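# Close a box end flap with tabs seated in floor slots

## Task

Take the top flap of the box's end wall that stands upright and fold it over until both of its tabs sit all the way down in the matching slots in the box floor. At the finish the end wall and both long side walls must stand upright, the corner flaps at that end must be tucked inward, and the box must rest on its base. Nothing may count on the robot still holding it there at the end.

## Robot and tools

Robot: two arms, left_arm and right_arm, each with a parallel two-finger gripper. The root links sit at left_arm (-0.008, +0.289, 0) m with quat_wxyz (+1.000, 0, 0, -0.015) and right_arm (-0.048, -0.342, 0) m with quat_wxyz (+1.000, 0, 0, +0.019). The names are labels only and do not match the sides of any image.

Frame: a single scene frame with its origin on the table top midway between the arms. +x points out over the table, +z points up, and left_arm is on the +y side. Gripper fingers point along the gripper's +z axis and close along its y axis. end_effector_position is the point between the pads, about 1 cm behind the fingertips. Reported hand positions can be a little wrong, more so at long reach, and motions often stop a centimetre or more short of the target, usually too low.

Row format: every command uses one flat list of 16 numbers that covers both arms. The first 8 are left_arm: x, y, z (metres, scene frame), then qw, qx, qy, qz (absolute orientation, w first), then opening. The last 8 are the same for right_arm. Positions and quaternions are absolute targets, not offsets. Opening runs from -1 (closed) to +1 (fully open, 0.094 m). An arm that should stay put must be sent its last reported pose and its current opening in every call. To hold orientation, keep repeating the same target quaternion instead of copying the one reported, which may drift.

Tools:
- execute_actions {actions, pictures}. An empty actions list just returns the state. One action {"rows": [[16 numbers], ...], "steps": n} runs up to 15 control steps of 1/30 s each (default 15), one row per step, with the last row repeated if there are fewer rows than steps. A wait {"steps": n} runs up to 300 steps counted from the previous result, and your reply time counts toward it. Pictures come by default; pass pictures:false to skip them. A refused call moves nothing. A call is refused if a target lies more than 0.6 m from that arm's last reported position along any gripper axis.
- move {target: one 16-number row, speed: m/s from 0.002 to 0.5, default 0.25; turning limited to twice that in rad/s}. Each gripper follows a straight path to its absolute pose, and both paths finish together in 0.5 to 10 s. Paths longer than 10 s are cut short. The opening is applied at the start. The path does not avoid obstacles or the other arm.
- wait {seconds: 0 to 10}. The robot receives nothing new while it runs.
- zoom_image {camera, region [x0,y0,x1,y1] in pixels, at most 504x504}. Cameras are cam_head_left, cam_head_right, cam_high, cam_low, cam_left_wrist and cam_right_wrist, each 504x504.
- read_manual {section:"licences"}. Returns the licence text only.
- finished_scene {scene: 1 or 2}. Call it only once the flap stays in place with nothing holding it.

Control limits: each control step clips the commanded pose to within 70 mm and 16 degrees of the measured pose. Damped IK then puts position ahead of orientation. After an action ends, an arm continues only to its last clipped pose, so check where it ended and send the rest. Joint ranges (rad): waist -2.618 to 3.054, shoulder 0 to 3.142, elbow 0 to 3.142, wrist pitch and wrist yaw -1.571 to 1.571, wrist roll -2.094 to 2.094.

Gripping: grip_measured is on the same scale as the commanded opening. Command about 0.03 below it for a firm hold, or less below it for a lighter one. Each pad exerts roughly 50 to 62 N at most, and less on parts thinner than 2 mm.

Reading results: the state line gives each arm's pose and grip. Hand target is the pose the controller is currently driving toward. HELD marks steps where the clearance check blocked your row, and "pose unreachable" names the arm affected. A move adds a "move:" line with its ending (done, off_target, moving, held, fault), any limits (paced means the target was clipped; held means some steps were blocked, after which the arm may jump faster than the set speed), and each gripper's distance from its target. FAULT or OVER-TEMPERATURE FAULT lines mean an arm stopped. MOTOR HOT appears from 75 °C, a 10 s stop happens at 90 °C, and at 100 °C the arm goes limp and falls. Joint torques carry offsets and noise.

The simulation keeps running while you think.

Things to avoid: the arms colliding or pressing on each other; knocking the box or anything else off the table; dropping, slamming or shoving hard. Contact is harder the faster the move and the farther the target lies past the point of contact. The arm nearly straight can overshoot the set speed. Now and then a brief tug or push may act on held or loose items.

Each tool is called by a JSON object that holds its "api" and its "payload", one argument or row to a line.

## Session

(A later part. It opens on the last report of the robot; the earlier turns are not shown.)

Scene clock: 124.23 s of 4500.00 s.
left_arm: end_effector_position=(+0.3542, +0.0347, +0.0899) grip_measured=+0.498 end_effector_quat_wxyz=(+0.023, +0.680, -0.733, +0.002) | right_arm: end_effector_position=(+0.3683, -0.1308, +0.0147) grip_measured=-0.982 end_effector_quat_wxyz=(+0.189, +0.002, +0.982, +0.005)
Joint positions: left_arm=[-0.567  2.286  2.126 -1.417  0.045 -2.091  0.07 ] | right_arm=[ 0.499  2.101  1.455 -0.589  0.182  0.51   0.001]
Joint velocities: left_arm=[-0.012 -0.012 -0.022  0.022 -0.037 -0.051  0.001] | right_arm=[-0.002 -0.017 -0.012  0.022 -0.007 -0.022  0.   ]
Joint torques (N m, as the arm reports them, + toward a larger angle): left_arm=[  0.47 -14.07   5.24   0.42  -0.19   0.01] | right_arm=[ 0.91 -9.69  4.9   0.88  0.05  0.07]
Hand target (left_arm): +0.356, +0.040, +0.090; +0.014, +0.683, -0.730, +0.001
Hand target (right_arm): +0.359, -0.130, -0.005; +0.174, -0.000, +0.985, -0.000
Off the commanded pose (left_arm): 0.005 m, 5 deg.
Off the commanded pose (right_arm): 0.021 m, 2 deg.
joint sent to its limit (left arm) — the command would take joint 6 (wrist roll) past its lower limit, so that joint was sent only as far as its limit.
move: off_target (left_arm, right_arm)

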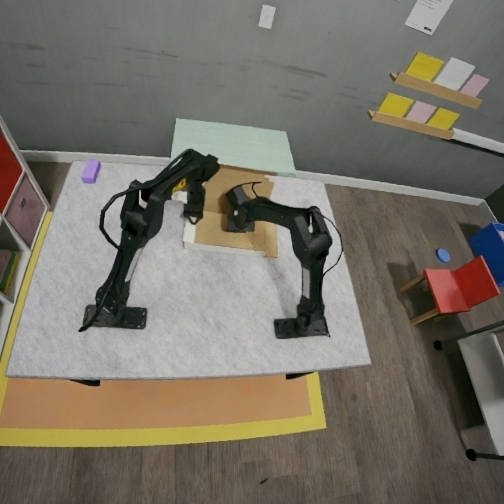

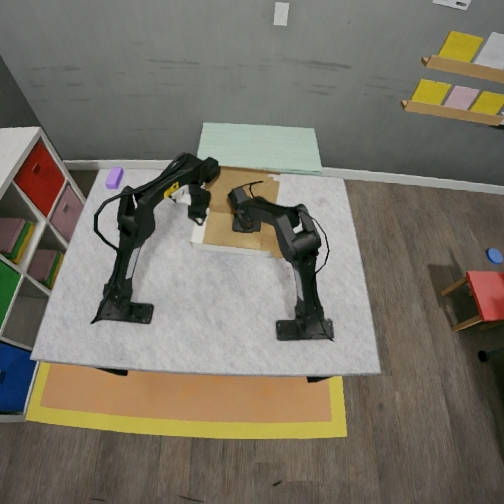

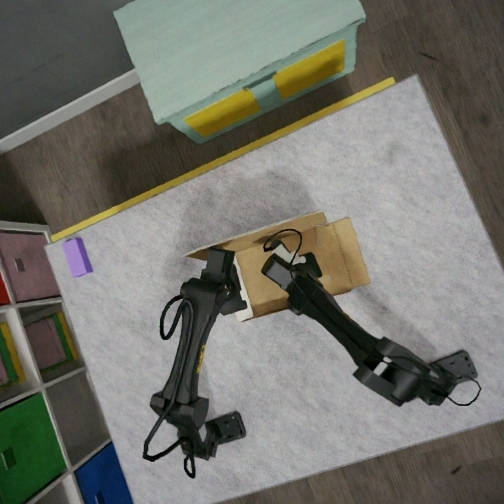

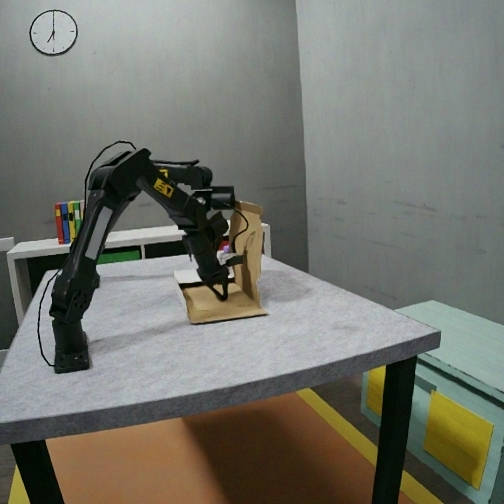

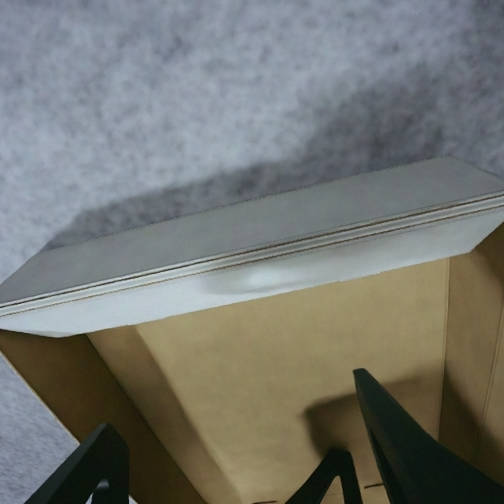

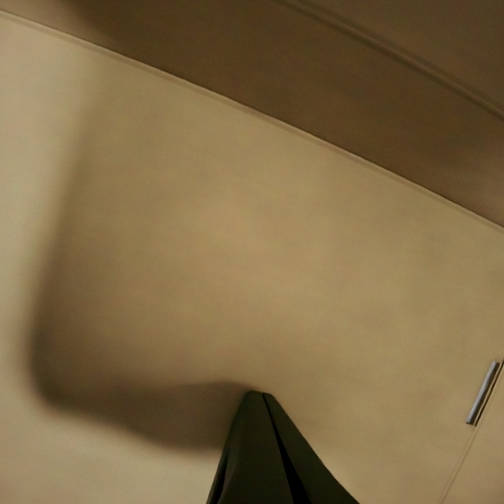

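{"api": "move", "payload": {
  "target": [0.355,0.058,0.085,0,0.707,-0.707,0,0.5,0.36,-0.13,-0.005,0.174,0,0.985,0,-1],
  "speed": 0.1
}}

{"api": "move", "payload": {
  "target": [0.355,0.058,0.02,0,0.707,-0.707,0,0.5,0.36,-0.13,-0.005,0.174,0,0.985,0,-1],
  "speed": 0.04
}}

{"api": "zoom_image", "payload": {
  "camera": "cam_head_left",
  "region": [160,170,260,270]
}}

Scene clock: 129.73 s of 4500.00 s.
left_arm: end_effector_position=(+0.3544, +0.0530, +0.0852) grip_measured=+0.498 end_effector_quat_wxyz=(+0.017, +0.691, -0.723, +0.002) | right_arm: end_effector_position=(+0.3684, -0.1308, +0.0147) grip_measured=-0.982 end_effector_quat_wxyz=(+0.189, +0.002, +0.982, +0.005)
Joint positions: left_arm=[-0.536  2.231  2.017 -1.361  0.034 -2.091  0.07 ] | right_arm=[ 0.499  2.101  1.455 -0.588  0.183  0.51   0.001]
Joint velocities: left_arm=[-0.012 -0.022 -0.012 -0.037  0.037 -0.007  0.   ] | right_arm=[-0.002 -0.007 -0.002  0.051  0.051 -0.022  0.   ]
Joint torques (N m, as the arm reports them, + toward a larger angle): left_arm=[  0.26 -13.81   5.27   0.41  -0.17   0.01] | right_arm=[ 0.91 -9.76  4.93  0.9   0.05  0.07]
Hand target (left_arm): +0.355, +0.058, +0.085; +0.008, +0.694, -0.720, +0.001
Hand target (right_arm): +0.359, -0.130, -0.005; +0.174, +0.000, +0.985, +0.000
Off the commanded pose (left_arm): 0.005 m, 3 deg.
Off the commanded pose (right_arm): 0.021 m, 2 deg.
joint sent to its limit (left arm) — the command would take joint 6 (wrist roll) past its lower limit, so that joint was sent only as far as its limit.
After step 90, 1.60 s passed at rest.
move: off_target (left_arm, right_arm)

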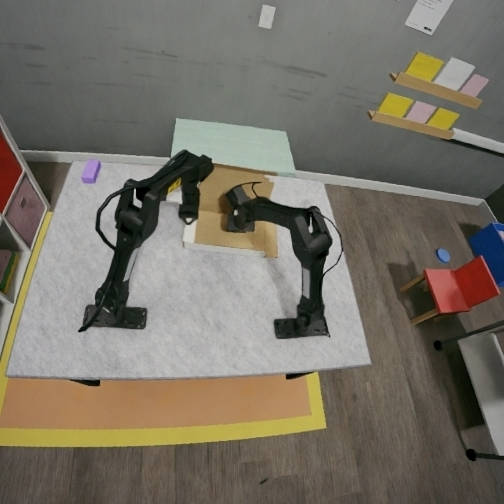

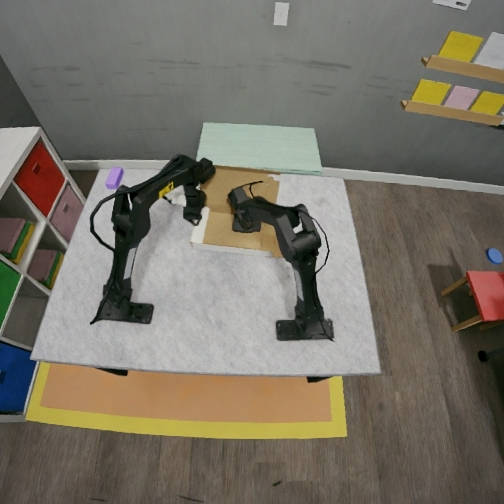

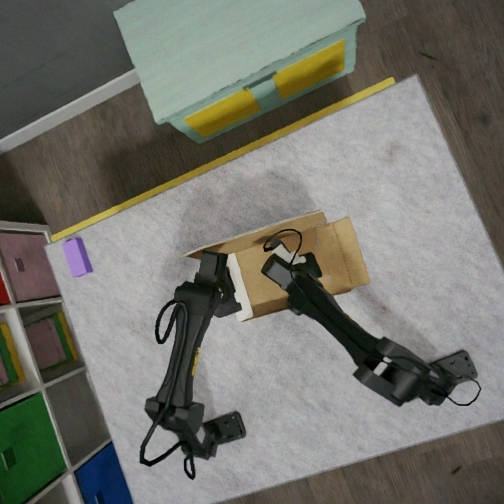

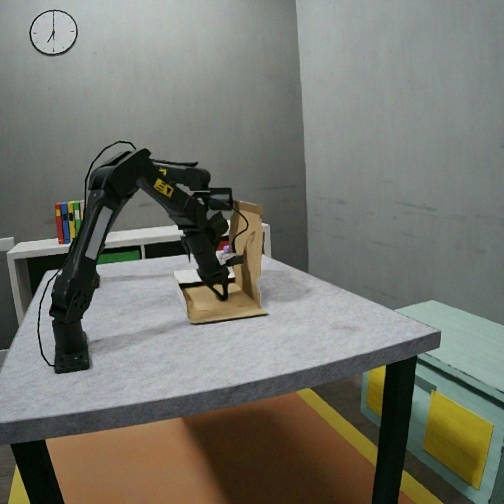

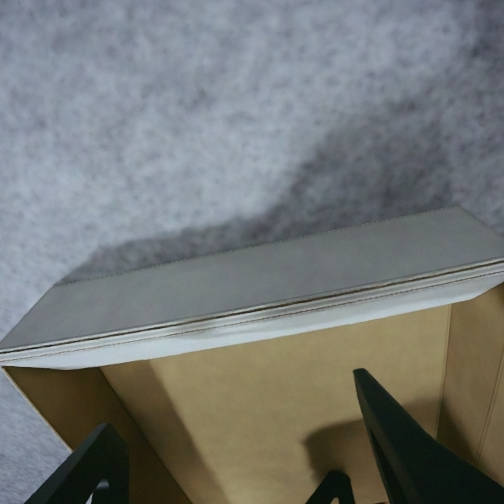

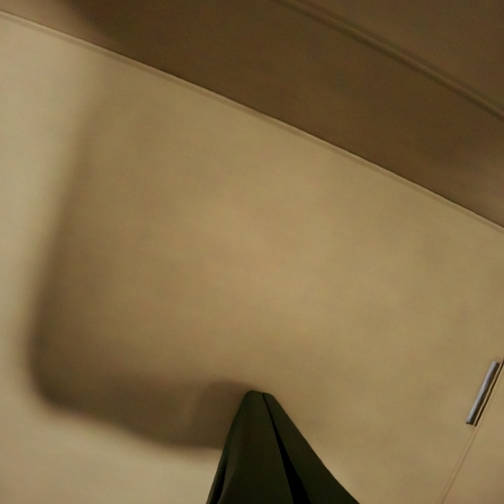

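Scene clock: 131.60 s of 4500.00 s.
left_arm: end_effector_position=(+0.3605, +0.0431, +0.0472) grip_measured=+0.498 end_effector_quat_wxyz=(+0.017, +0.688, -0.724, +0.039) | right_arm: end_effector_position=(+0.3686, -0.1307, +0.0148) grip_measured=-0.982 end_effector_quat_wxyz=(+0.189, +0.002, +0.982, +0.005)
Joint positions: left_arm=[-0.54   2.207  1.823 -1.118  0.052 -2.091  0.07 ] | right_arm=[ 0.499  2.101  1.455 -0.588  0.183  0.51   0.001]
Joint velocities: left_arm=[-0.012  0.002 -0.007  0.051 -0.037  0.007 -0.   ] | right_arm=[-0.027 -0.002 -0.012  0.066 -0.037 -0.066 -0.   ]
Joint torques (N m, as the arm reports them, + toward a larger angle): left_arm=[ 0.55 -9.78  3.25  0.54 -0.38  0.01] | right_arm=[ 0.82 -9.76  4.92  0.89  0.05  0.07]
Hand target (left_arm): +0.354, +0.059, +0.021; +0.008, +0.693, -0.721, +0.001
Hand target (right_arm): +0.360, -0.130, -0.005; +0.174, +0.000, +0.985, +0.000
Off the commanded pose (left_arm): 0.032 m, 6 deg.
Off the commanded pose (right_arm): 0.022 m, 2 deg.
joint sent to its limit (left arm) — the command would take joint 6 (wrist roll) past its lower limit, so that joint was sent only as far as its limit.
move: off_target (left_arm, right_arm)

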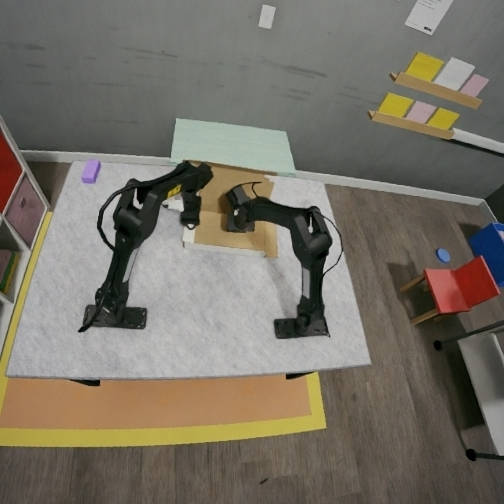

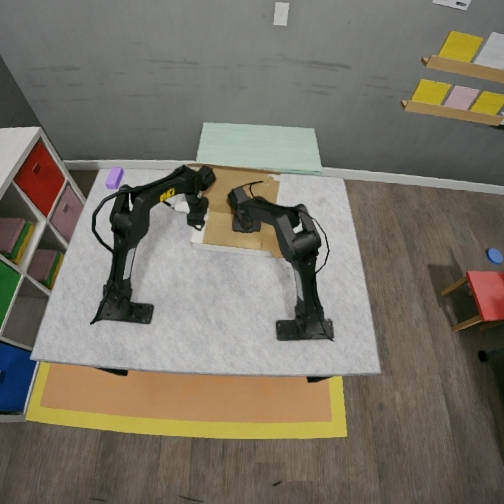

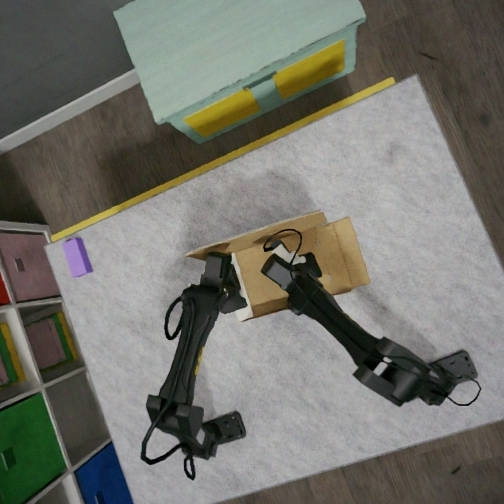

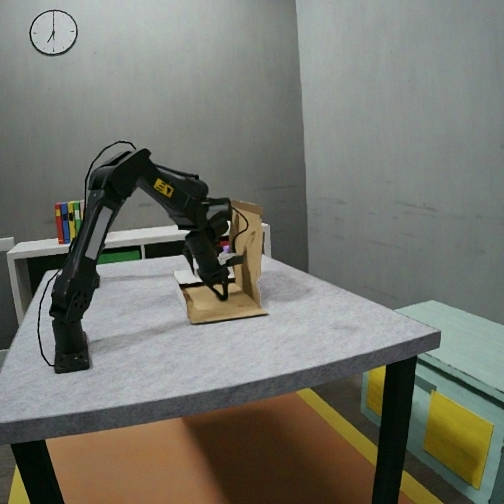

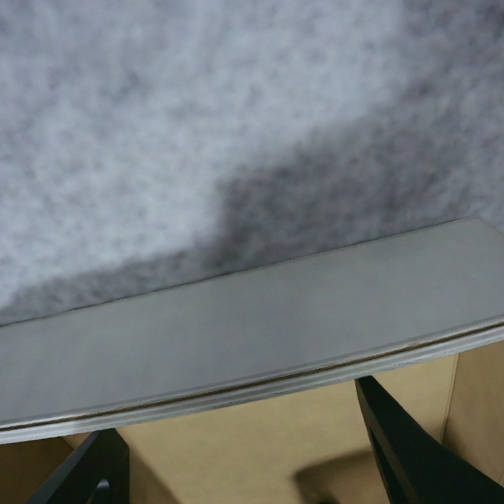

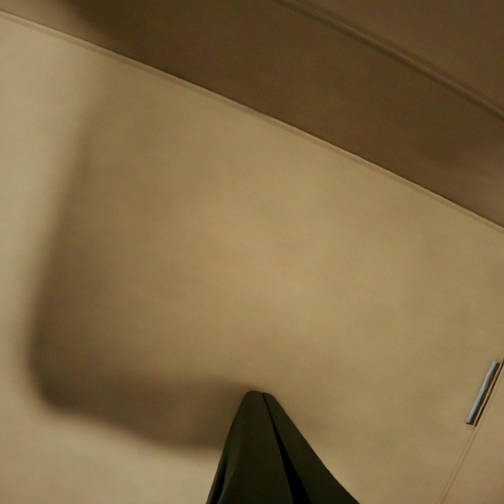

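Region (160, 170, 260, 270) of cam_head_left's 504x504 image, scaled by 5.040, with more detail than that image has.

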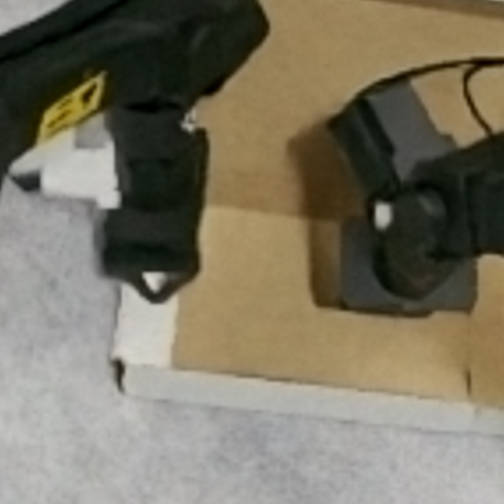

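{"api": "move", "payload": {
  "target": [0.355,0.085,0.005,0,0.707,-0.707,0,0.5,0.36,-0.13,-0.01,0.174,0,0.985,0,-1],
  "speed": 0.03
}}

Scene clock: 137.23 s of 4500.00 s.
left_arm: end_effector_position=(+0.3683, +0.0476, +0.0354) grip_measured=+0.498 end_effector_quat_wxyz=(+0.020, +0.691, -0.719, +0.074) | right_arm: end_effector_position=(+0.3761, -0.1232, +0.0154) grip_measured=-0.982 end_effector_quat_wxyz=(+0.205, +0.002, +0.979, +0.019)
Joint positions: left_arm=[-0.513  2.169  1.706 -0.976  0.076 -2.079  0.07 ] | right_arm=[ 0.502  2.109  1.455 -0.54   0.176  0.511  0.001]
Joint velocities: left_arm=[ 0.007  0.022 -0.002  0.066  0.007 -0.037  0.   ] | right_arm=[ 0.002  0.012  0.012  0.037 -0.037 -0.022 -0.001]
Joint torques (N m, as the arm reports them, + toward a larger angle): left_arm=[ 2.28 -9.59  2.95  0.17 -0.77  0.01] | right_arm=[ 0.63 -9.8   4.28  0.64  0.12  0.04]
Hand target (left_arm): +0.354, +0.084, +0.008; +0.001, +0.705, -0.709, +0.000
Hand target (right_arm): +0.360, -0.130, -0.009; +0.174, -0.000, +0.985, +0.000
Off the commanded pose (left_arm): 0.050 m, 9 deg.
Off the commanded pose (right_arm): 0.031 m, 4 deg.
After step 90, 0.37 s passed at rest.
move: off_target (left_arm, right_arm)

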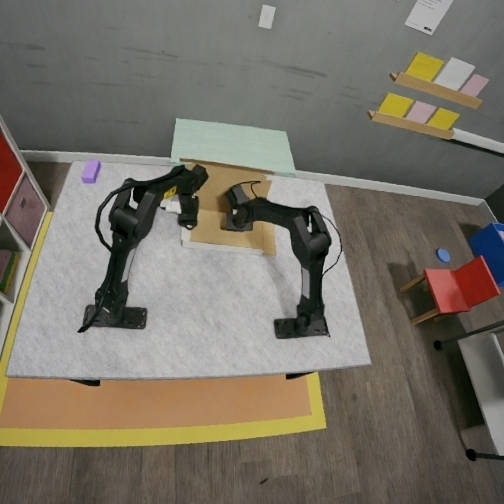

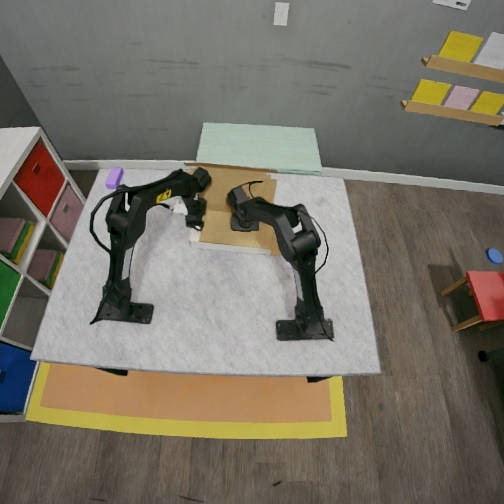

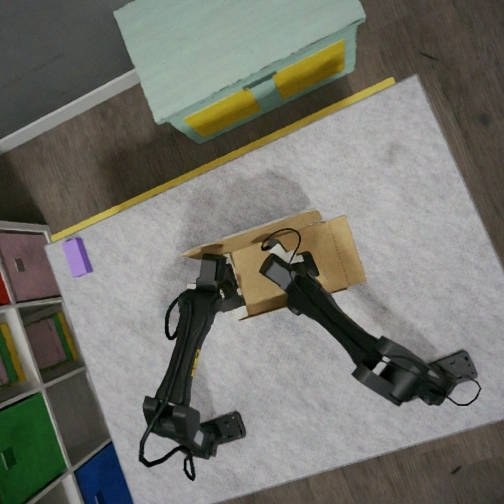

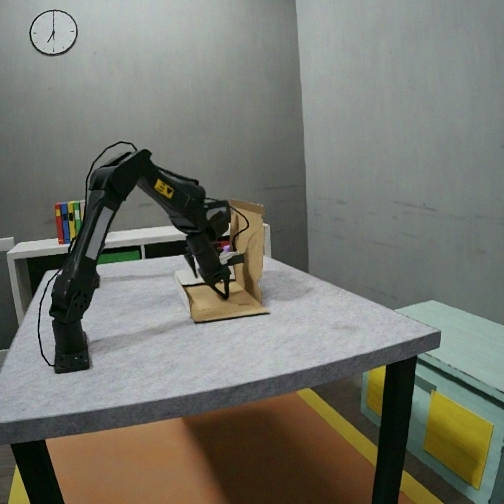

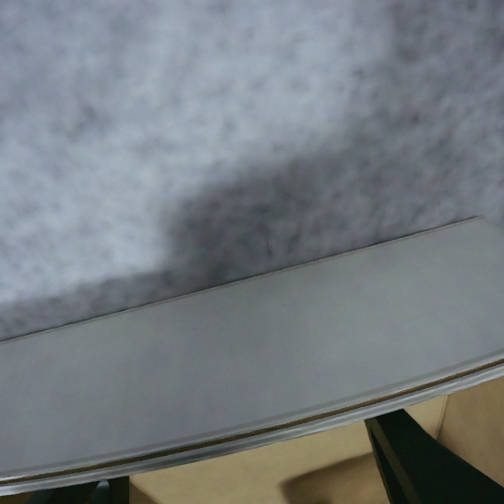

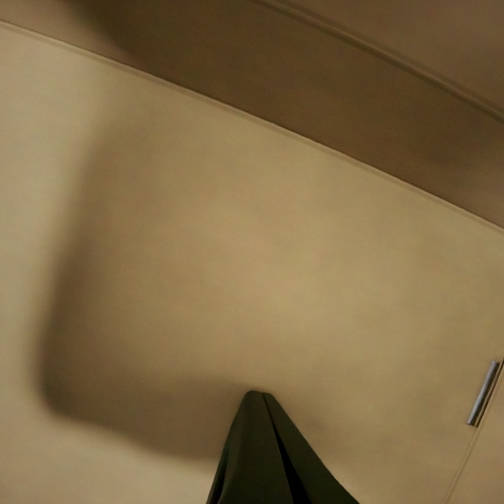

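{"api": "move", "payload": {
  "target": [0.355,0.10,-0.02,0,0.707,-0.707,0,0.5,0.36,-0.145,-0.025,0.174,0,0.985,0,-1],
  "speed": 0.03
}}

{"api": "zoom_image", "payload": {
  "camera": "cam_head_right",
  "region": [160,170,260,270]
}}

Scene clock: 143.77 s of 4500.00 s.
left_arm: end_effector_position=(+0.3714, +0.0460, +0.0222) grip_measured=+0.498 end_effector_quat_wxyz=(+0.036, +0.692, -0.715, +0.097) | right_arm: end_effector_position=(+0.3793, -0.1196, +0.0140) grip_measured=-0.982 end_effector_quat_wxyz=(+0.225, -0.002, +0.974, +0.036)
Joint positions: left_arm=[-0.494  2.162  1.633 -0.873  0.122 -2.072  0.07 ] | right_arm=[ 0.501  2.091  1.4   -0.448  0.165  0.499  0.001]
Joint velocities: left_arm=[ 0.032 -0.012  0.007  0.022  0.007 -0.022  0.   ] | right_arm=[-0.007  0.012 -0.022 -0.007  0.007 -0.037 -0.   ]
Joint torques (N m, as the arm reports them, + toward a larger angle): left_arm=[ 3.32 -8.69  1.44  0.12 -1.19  0.3 ] | right_arm=[-2.11 -8.46  3.06  0.49  0.14 -0.13]
Hand target (left_arm): +0.353, +0.097, -0.015; +0.004, +0.704, -0.710, +0.001
Hand target (right_arm): +0.359, -0.144, -0.022; +0.173, +0.000, +0.985, +0.001
Off the commanded pose (left_arm): 0.070 m, 12 deg.
Off the commanded pose (right_arm): 0.050 m, 7 deg.
After step 90, 0.63 s passed at rest.
move: off_target (left_arm, right_arm)

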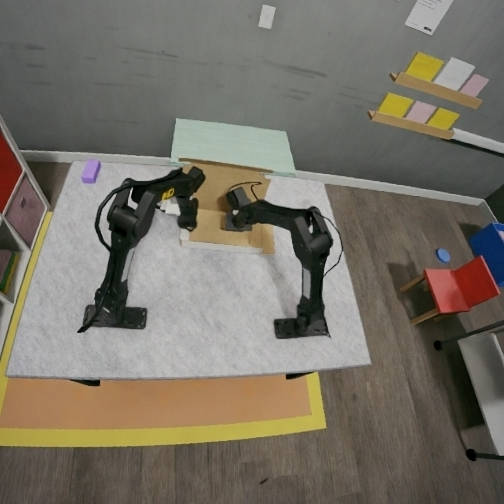

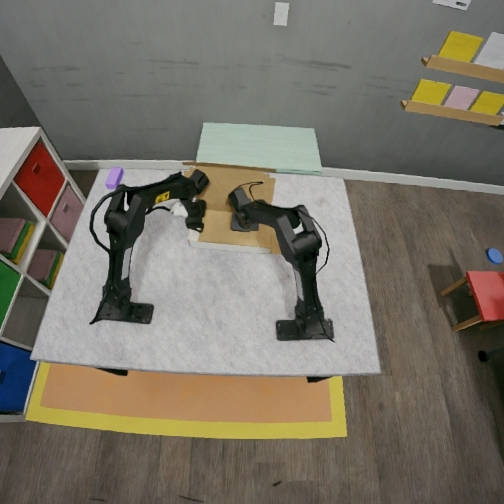

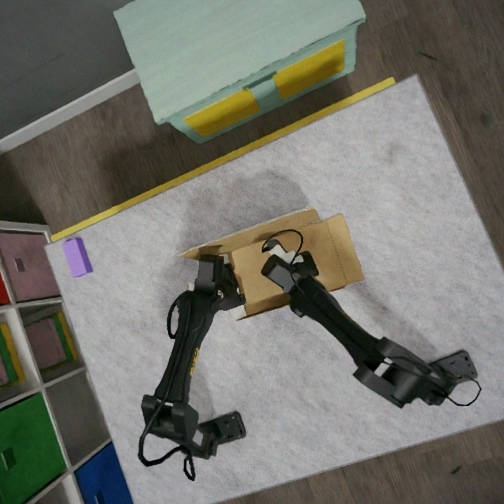

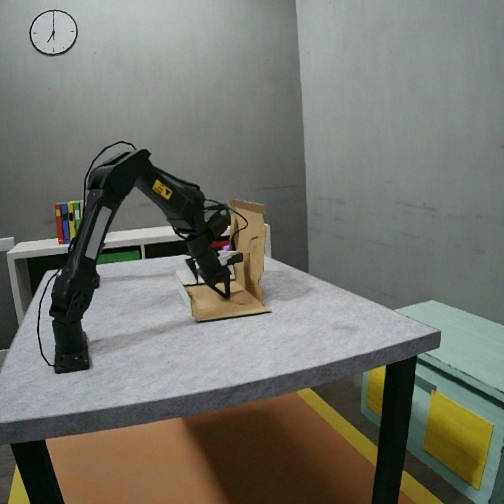

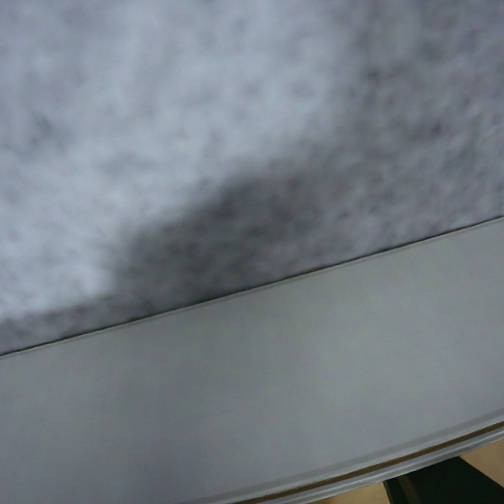

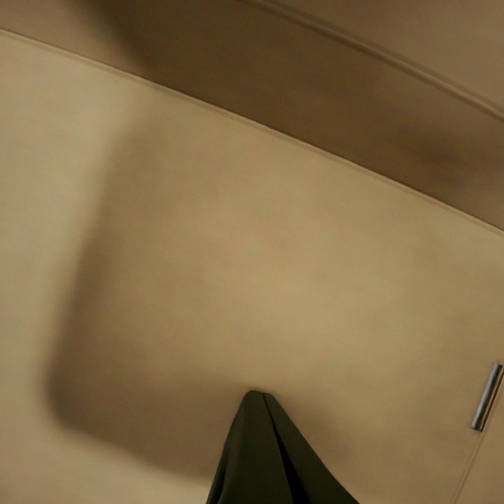

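Region (160, 170, 260, 270) of cam_head_right's 504x504 image, scaled by 5.040, with more detail than that image has.

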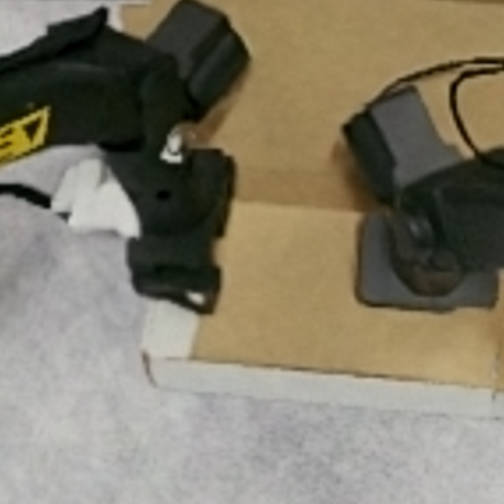

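{"api": "move", "payload": {
  "target": [0.36,0.04,0.13,0,0.707,-0.707,0,0.5,0.33,-0.2,0.13,0.174,0,0.985,0,-1],
  "speed": 0.12
}}

{"api": "zoom_image", "payload": {
  "camera": "cam_low",
  "region": [150,200,290,340]
}}

Scene clock: 149.87 s of 4500.00 s.
left_arm: end_effector_position=(+0.3628, +0.0374, +0.1301) grip_measured=+0.498 end_effector_quat_wxyz=(+0.016, +0.683, -0.730, +0.027) | right_arm: end_effector_position=(+0.3248, -0.1996, +0.1155) grip_measured=-0.982 end_effector_quat_wxyz=(+0.160, -0.002, +0.987, -0.008)
Joint positions: left_arm=[-0.552  2.282  2.28  -1.524  0.043 -2.087  0.07 ] | right_arm=[ 0.39   1.791  1.454 -0.947  0.146  0.404  0.001]
Joint velocities: left_arm=[ 0.002 -0.007 -0.012  0.007 -0.051  0.007 -0.001] | right_arm=[-0.002  0.007 -0.012 -0.051 -0.051  0.007 -0.001]
Joint torques (N m, as the arm reports them, + toward a larger angle): left_arm=[ -0.5  -11.79   8.91   0.19  -0.14  -0.02] | right_arm=[ -0.81 -10.83  11.09   0.48   0.    -0.11]
Hand target (left_arm): +0.361, +0.040, +0.129; +0.010, +0.684, -0.729, +0.014
Hand target (right_arm): +0.330, -0.200, +0.131; +0.174, -0.000, +0.985, +0.000
Off the commanded pose (left_arm): 0.004 m, 5 deg.
Off the commanded pose (right_arm): 0.015 m, 2 deg.
joint sent to its limit (left arm) — the command would take joint 4 (wrist pitch) past its lower limit and joint 6 (wrist roll) past its lower limit, so those joints were sent only as far as their limits.
After step 90, 1.23 s passed at rest.
move: off_target (left_arm, right_arm)

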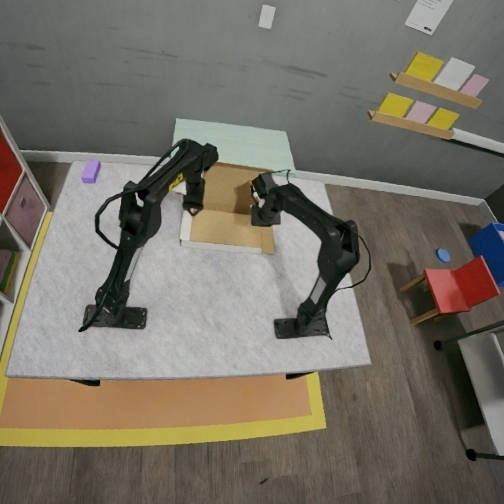

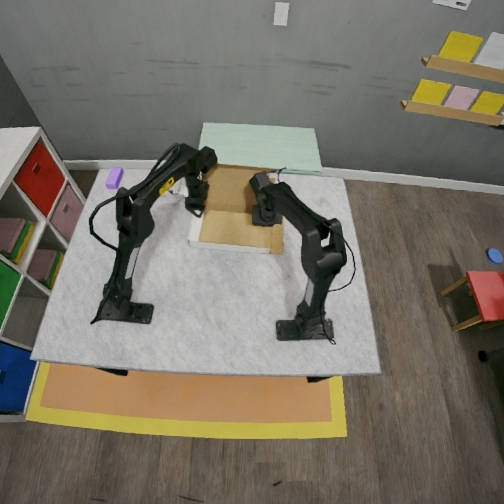

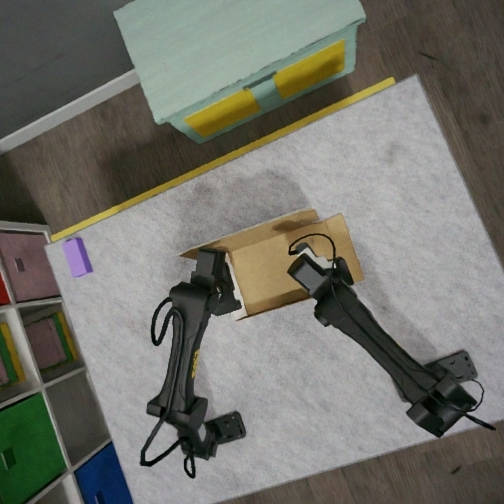

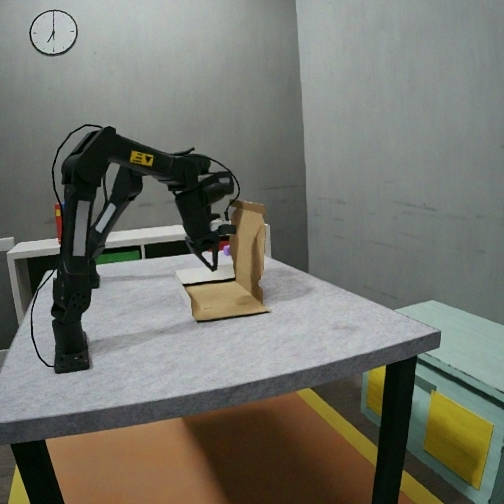

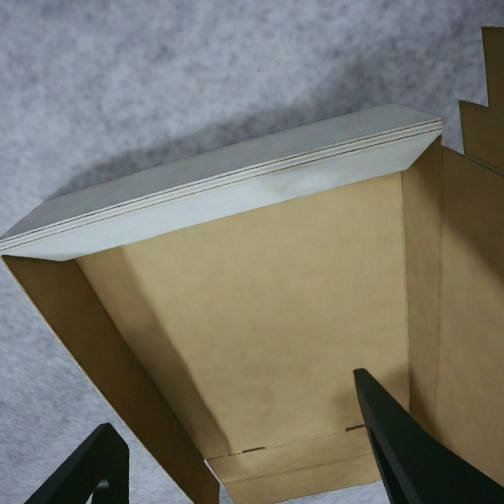

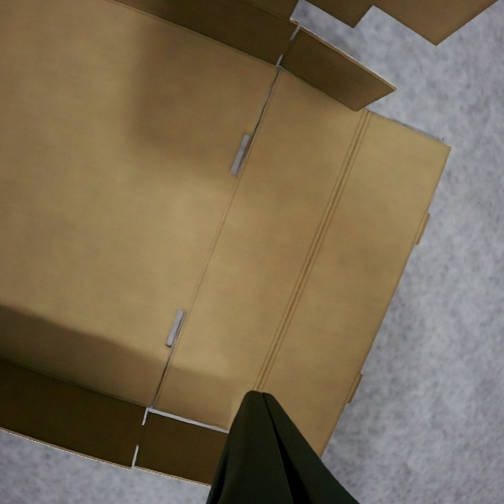

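Region (150, 200, 290, 340) of cam_low's 504x504 image, scaled by 3.600, with more detail than that image has.

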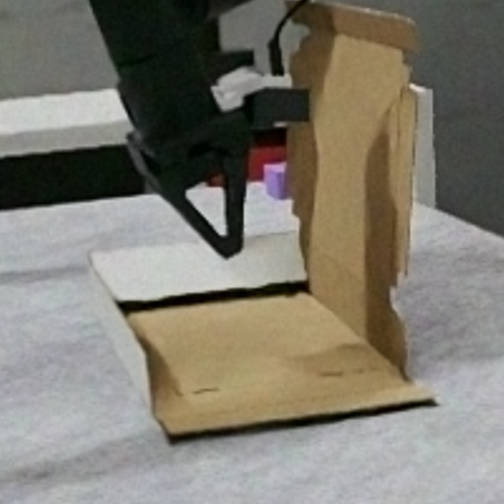

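{"api": "move", "payload": {
  "target": [0.35,0.075,0.12,0.174,0,0.985,0,1,0.28,-0.35,0.25,0.174,0,0.985,0,-1]
}}

{"api": "move", "payload": {
  "target": [0.365,0.075,0.015,0.174,0,0.985,0,1,0.28,-0.35,0.25,0.174,0,0.985,0,-1],
  "speed": 0.08
}}

Scene clock: 158.90 s of 4500.00 s.
left_arm: end_effector_position=(+0.3496, +0.0723, +0.1198) grip_measured=+0.998 end_effector_quat_wxyz=(+0.164, -0.003, +0.986, -0.002) | right_arm: end_effector_position=(+0.2802, -0.3505, +0.2342) grip_measured=-0.982 end_effector_quat_wxyz=(+0.153, -0.000, +0.988, -0.005)
Joint positions: left_arm=[-0.597  1.876  1.58  -1.002 -0.187 -0.607  0.094] | right_arm=[-0.065  1.559  1.677 -1.381  0.003 -0.027  0.001]
Joint velocities: left_arm=[-0.017  0.002  0.007  0.022  0.007  0.051 -0.001] | right_arm=[-0.022 -0.002  0.012 -0.051  0.022 -0.022 -0.   ]
Joint torques (N m, as the arm reports them, + toward a larger angle): left_arm=[ -0.11 -11.39   5.9    0.94  -0.28   0.13] | right_arm=[-0.9  -8.38 10.9   0.54 -0.16 -0.12]
Hand target (left_arm): +0.350, +0.075, +0.122; +0.173, +0.001, +0.985, +0.000
Hand target (right_arm): +0.279, -0.352, +0.251; +0.175, -0.000, +0.985, -0.002
Off the commanded pose (left_arm): 0.003 m, 1 deg.
Off the commanded pose (right_arm): 0.016 m, 2 deg.
After step 90, 2.37 s passed at rest.
move: off_target (right_arm)

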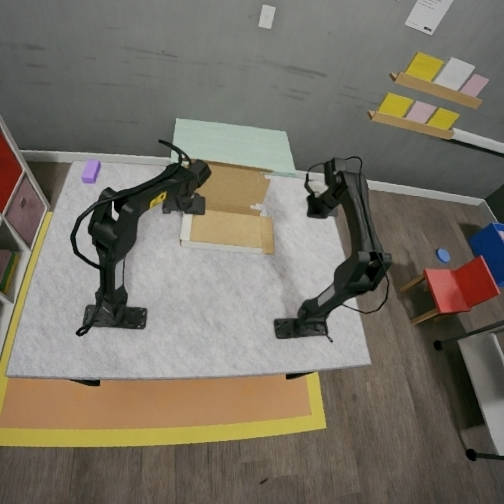

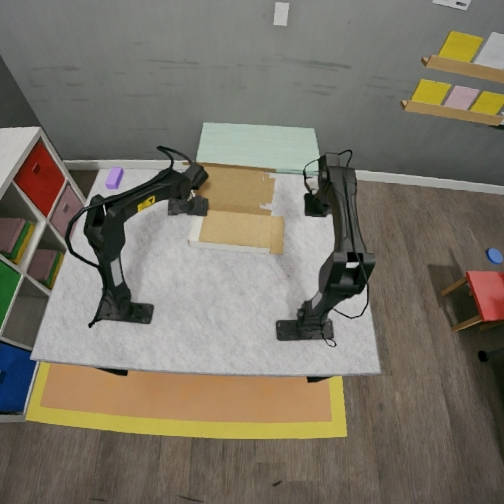

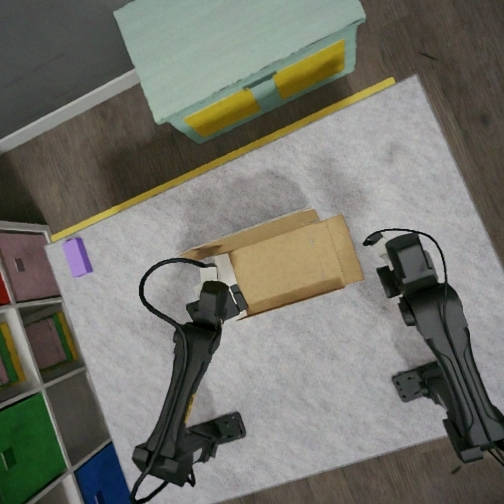

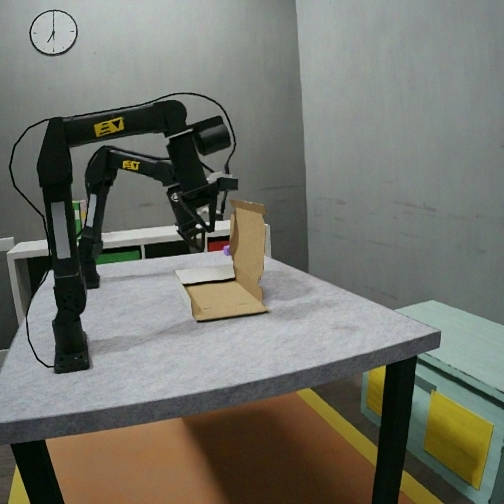

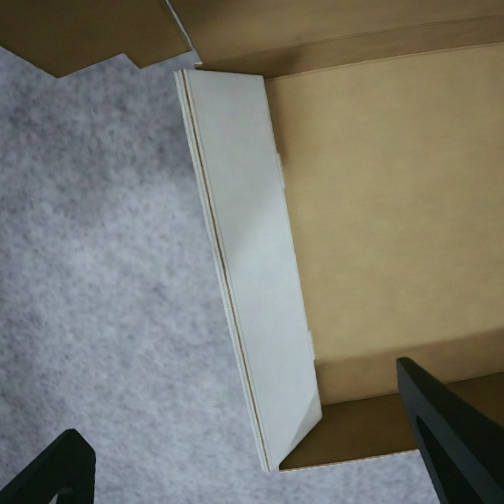

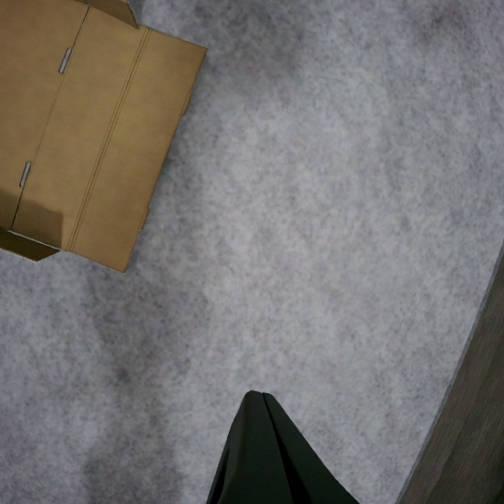

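Scene clock: 160.77 s of 4500.00 s.
left_arm: end_effector_position=(+0.3639, +0.0700, +0.0217) grip_measured=+0.998 end_effector_quat_wxyz=(+0.175, -0.000, +0.985, -0.007) | right_arm: end_effector_position=(+0.2802, -0.3502, +0.2342) grip_measured=-0.982 end_effector_quat_wxyz=(+0.153, -0.001, +0.988, -0.005)
Joint positions: left_arm=[-0.582  1.993  1.331 -0.609 -0.187 -0.583  0.094] | right_arm=[-0.065  1.559  1.677 -1.381  0.001 -0.028  0.001]
Joint velocities: left_arm=[ 0.012 -0.002 -0.012 -0.007 -0.007  0.066 -0.001] | right_arm=[ 0.002 -0.012 -0.012 -0.037  0.007  0.007 -0.001]
Joint torques (N m, as the arm reports them, + toward a larger angle): left_arm=[  0.56 -10.12   5.66   1.    -0.22   0.14] | right_arm=[-0.46 -8.1  10.96  0.53 -0.15 -0.06]
Hand target (left_arm): +0.364, +0.076, +0.015; +0.174, +0.000, +0.985, +0.000
Hand target (right_arm): +0.280, -0.350, +0.250; +0.174, -0.000, +0.985, -0.000
Off the commanded pose (left_arm): 0.008 m, 1 deg.
Off the commanded pose (right_arm): 0.016 m, 2 deg.
move: off_target (right_arm)

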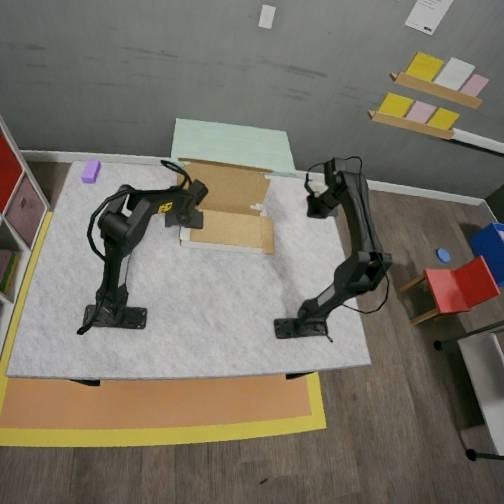

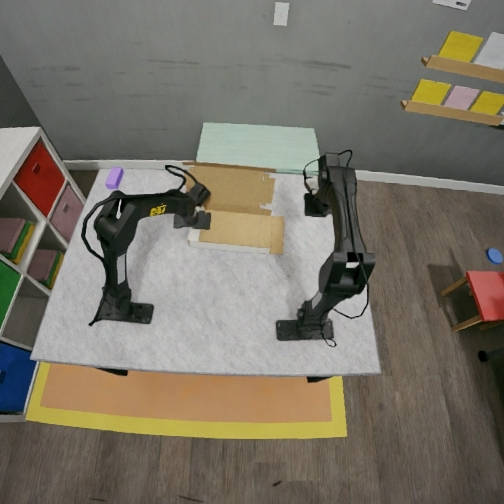

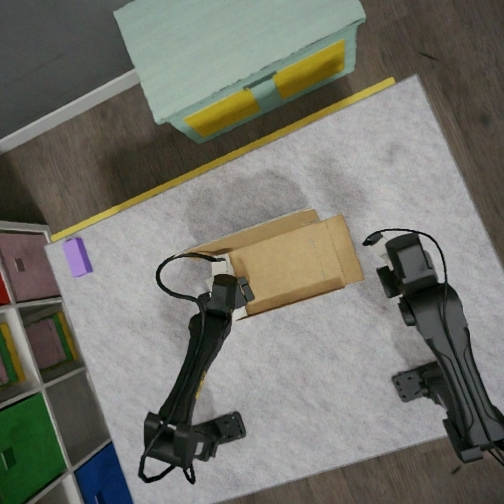

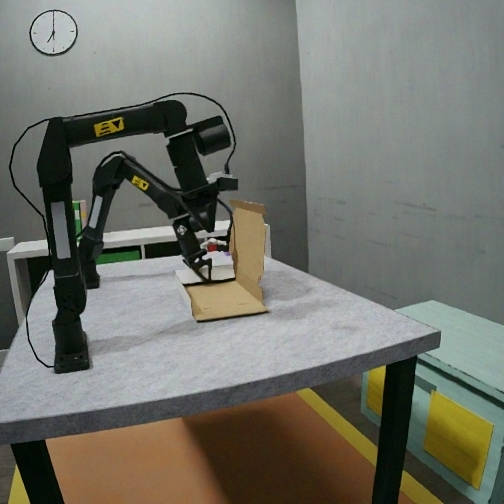

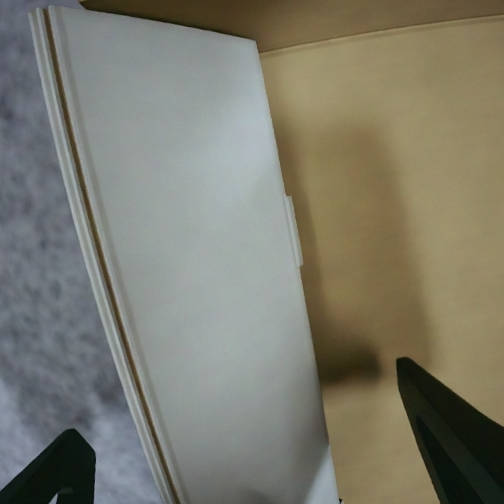

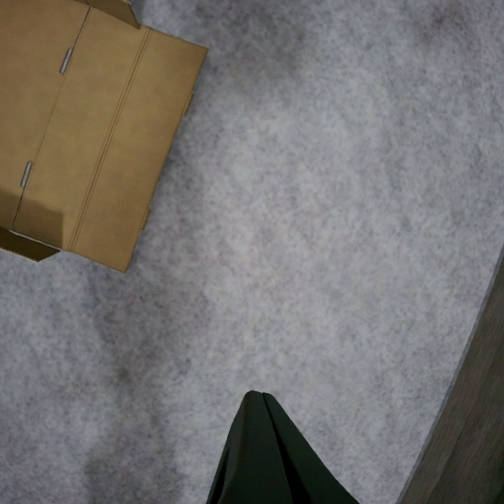

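{"api": "move", "payload": {
  "target": [0.365,0.097,0.015,0.174,0,0.985,0,-0.9,0.28,-0.35,0.25,0.174,0,0.985,0,-1],
  "speed": 0.03
}}

Scene clock: 169.23 s of 4500.00 s.
left_arm: end_effector_position=(+0.3699, +0.0873, +0.0213) grip_measured=-0.895 end_effector_quat_wxyz=(+0.181, -0.000, +0.983, -0.010) | right_arm: end_effector_position=(+0.2802, -0.3502, +0.2342) grip_measured=-0.982 end_effector_quat_wxyz=(+0.153, -0.001, +0.988, -0.005)
Joint positions: left_arm=[-0.535  1.967  1.286 -0.568 -0.174 -0.537  0.005] | right_arm=[-0.065  1.559  1.677 -1.381  0.001 -0.028  0.001]
Joint velocities: left_arm=[ 0.022 -0.012 -0.012 -0.051 -0.022  0.007 -0.   ] | right_arm=[-0.012  0.002 -0.012  0.007 -0.037  0.066  0.   ]
Joint torques (N m, as the arm reports them, + toward a larger angle): left_arm=[  1.07 -10.73   4.48   0.94  -0.2    0.15] | right_arm=[-0.47 -8.1  10.96  0.53 -0.14 -0.06]
Hand target (left_arm): +0.365, +0.097, +0.015; +0.174, -0.000, +0.985, +0.000
Hand target (right_arm): +0.280, -0.350, +0.250; +0.174, -0.000, +0.985, -0.001
Off the commanded pose (left_arm): 0.013 m, 1 deg.
Off the commanded pose (right_arm): 0.016 m, 2 deg.
After step 90, 4.27 s passed at rest.
move: off_target (left_arm, right_arm)

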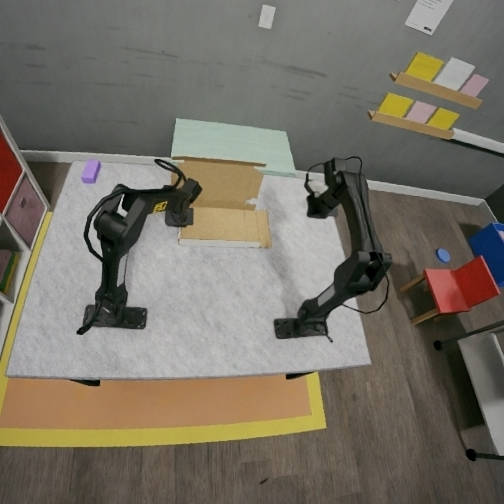

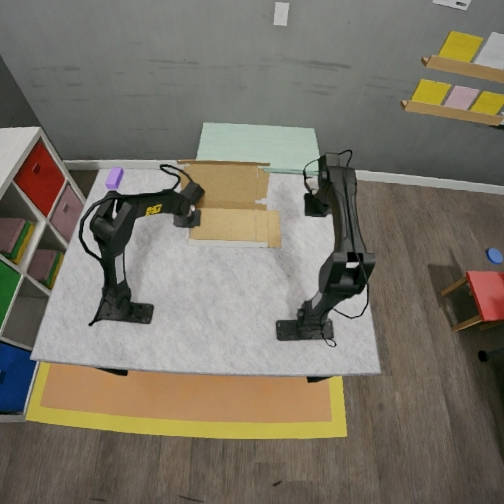

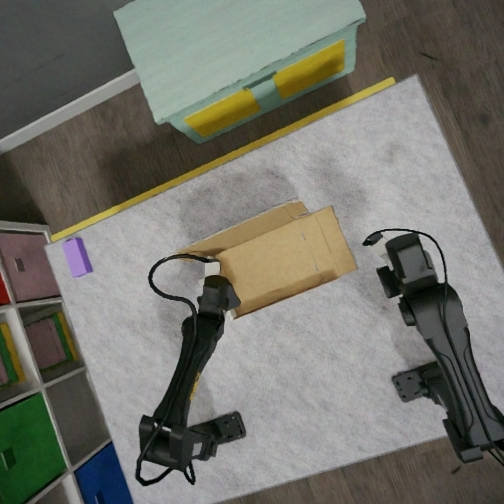

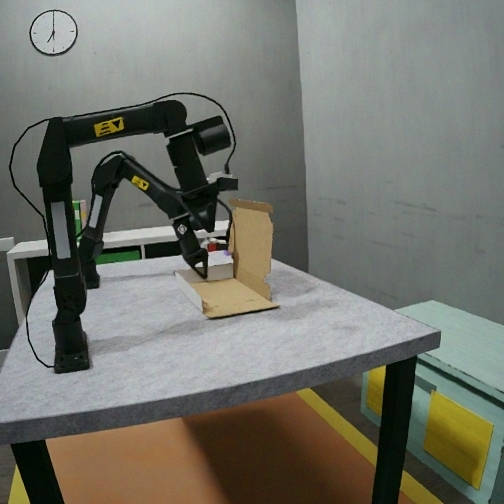

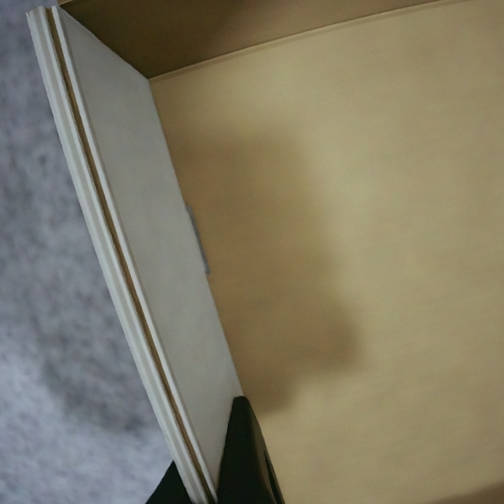

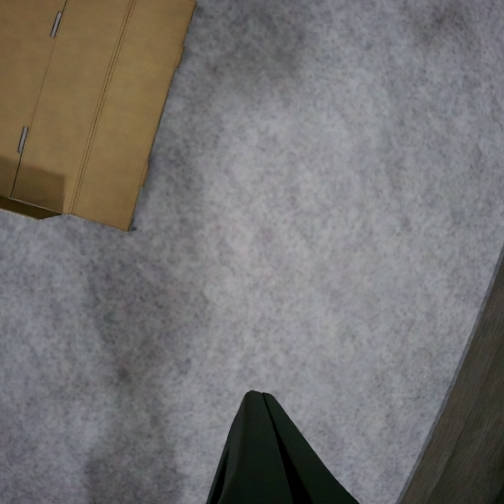

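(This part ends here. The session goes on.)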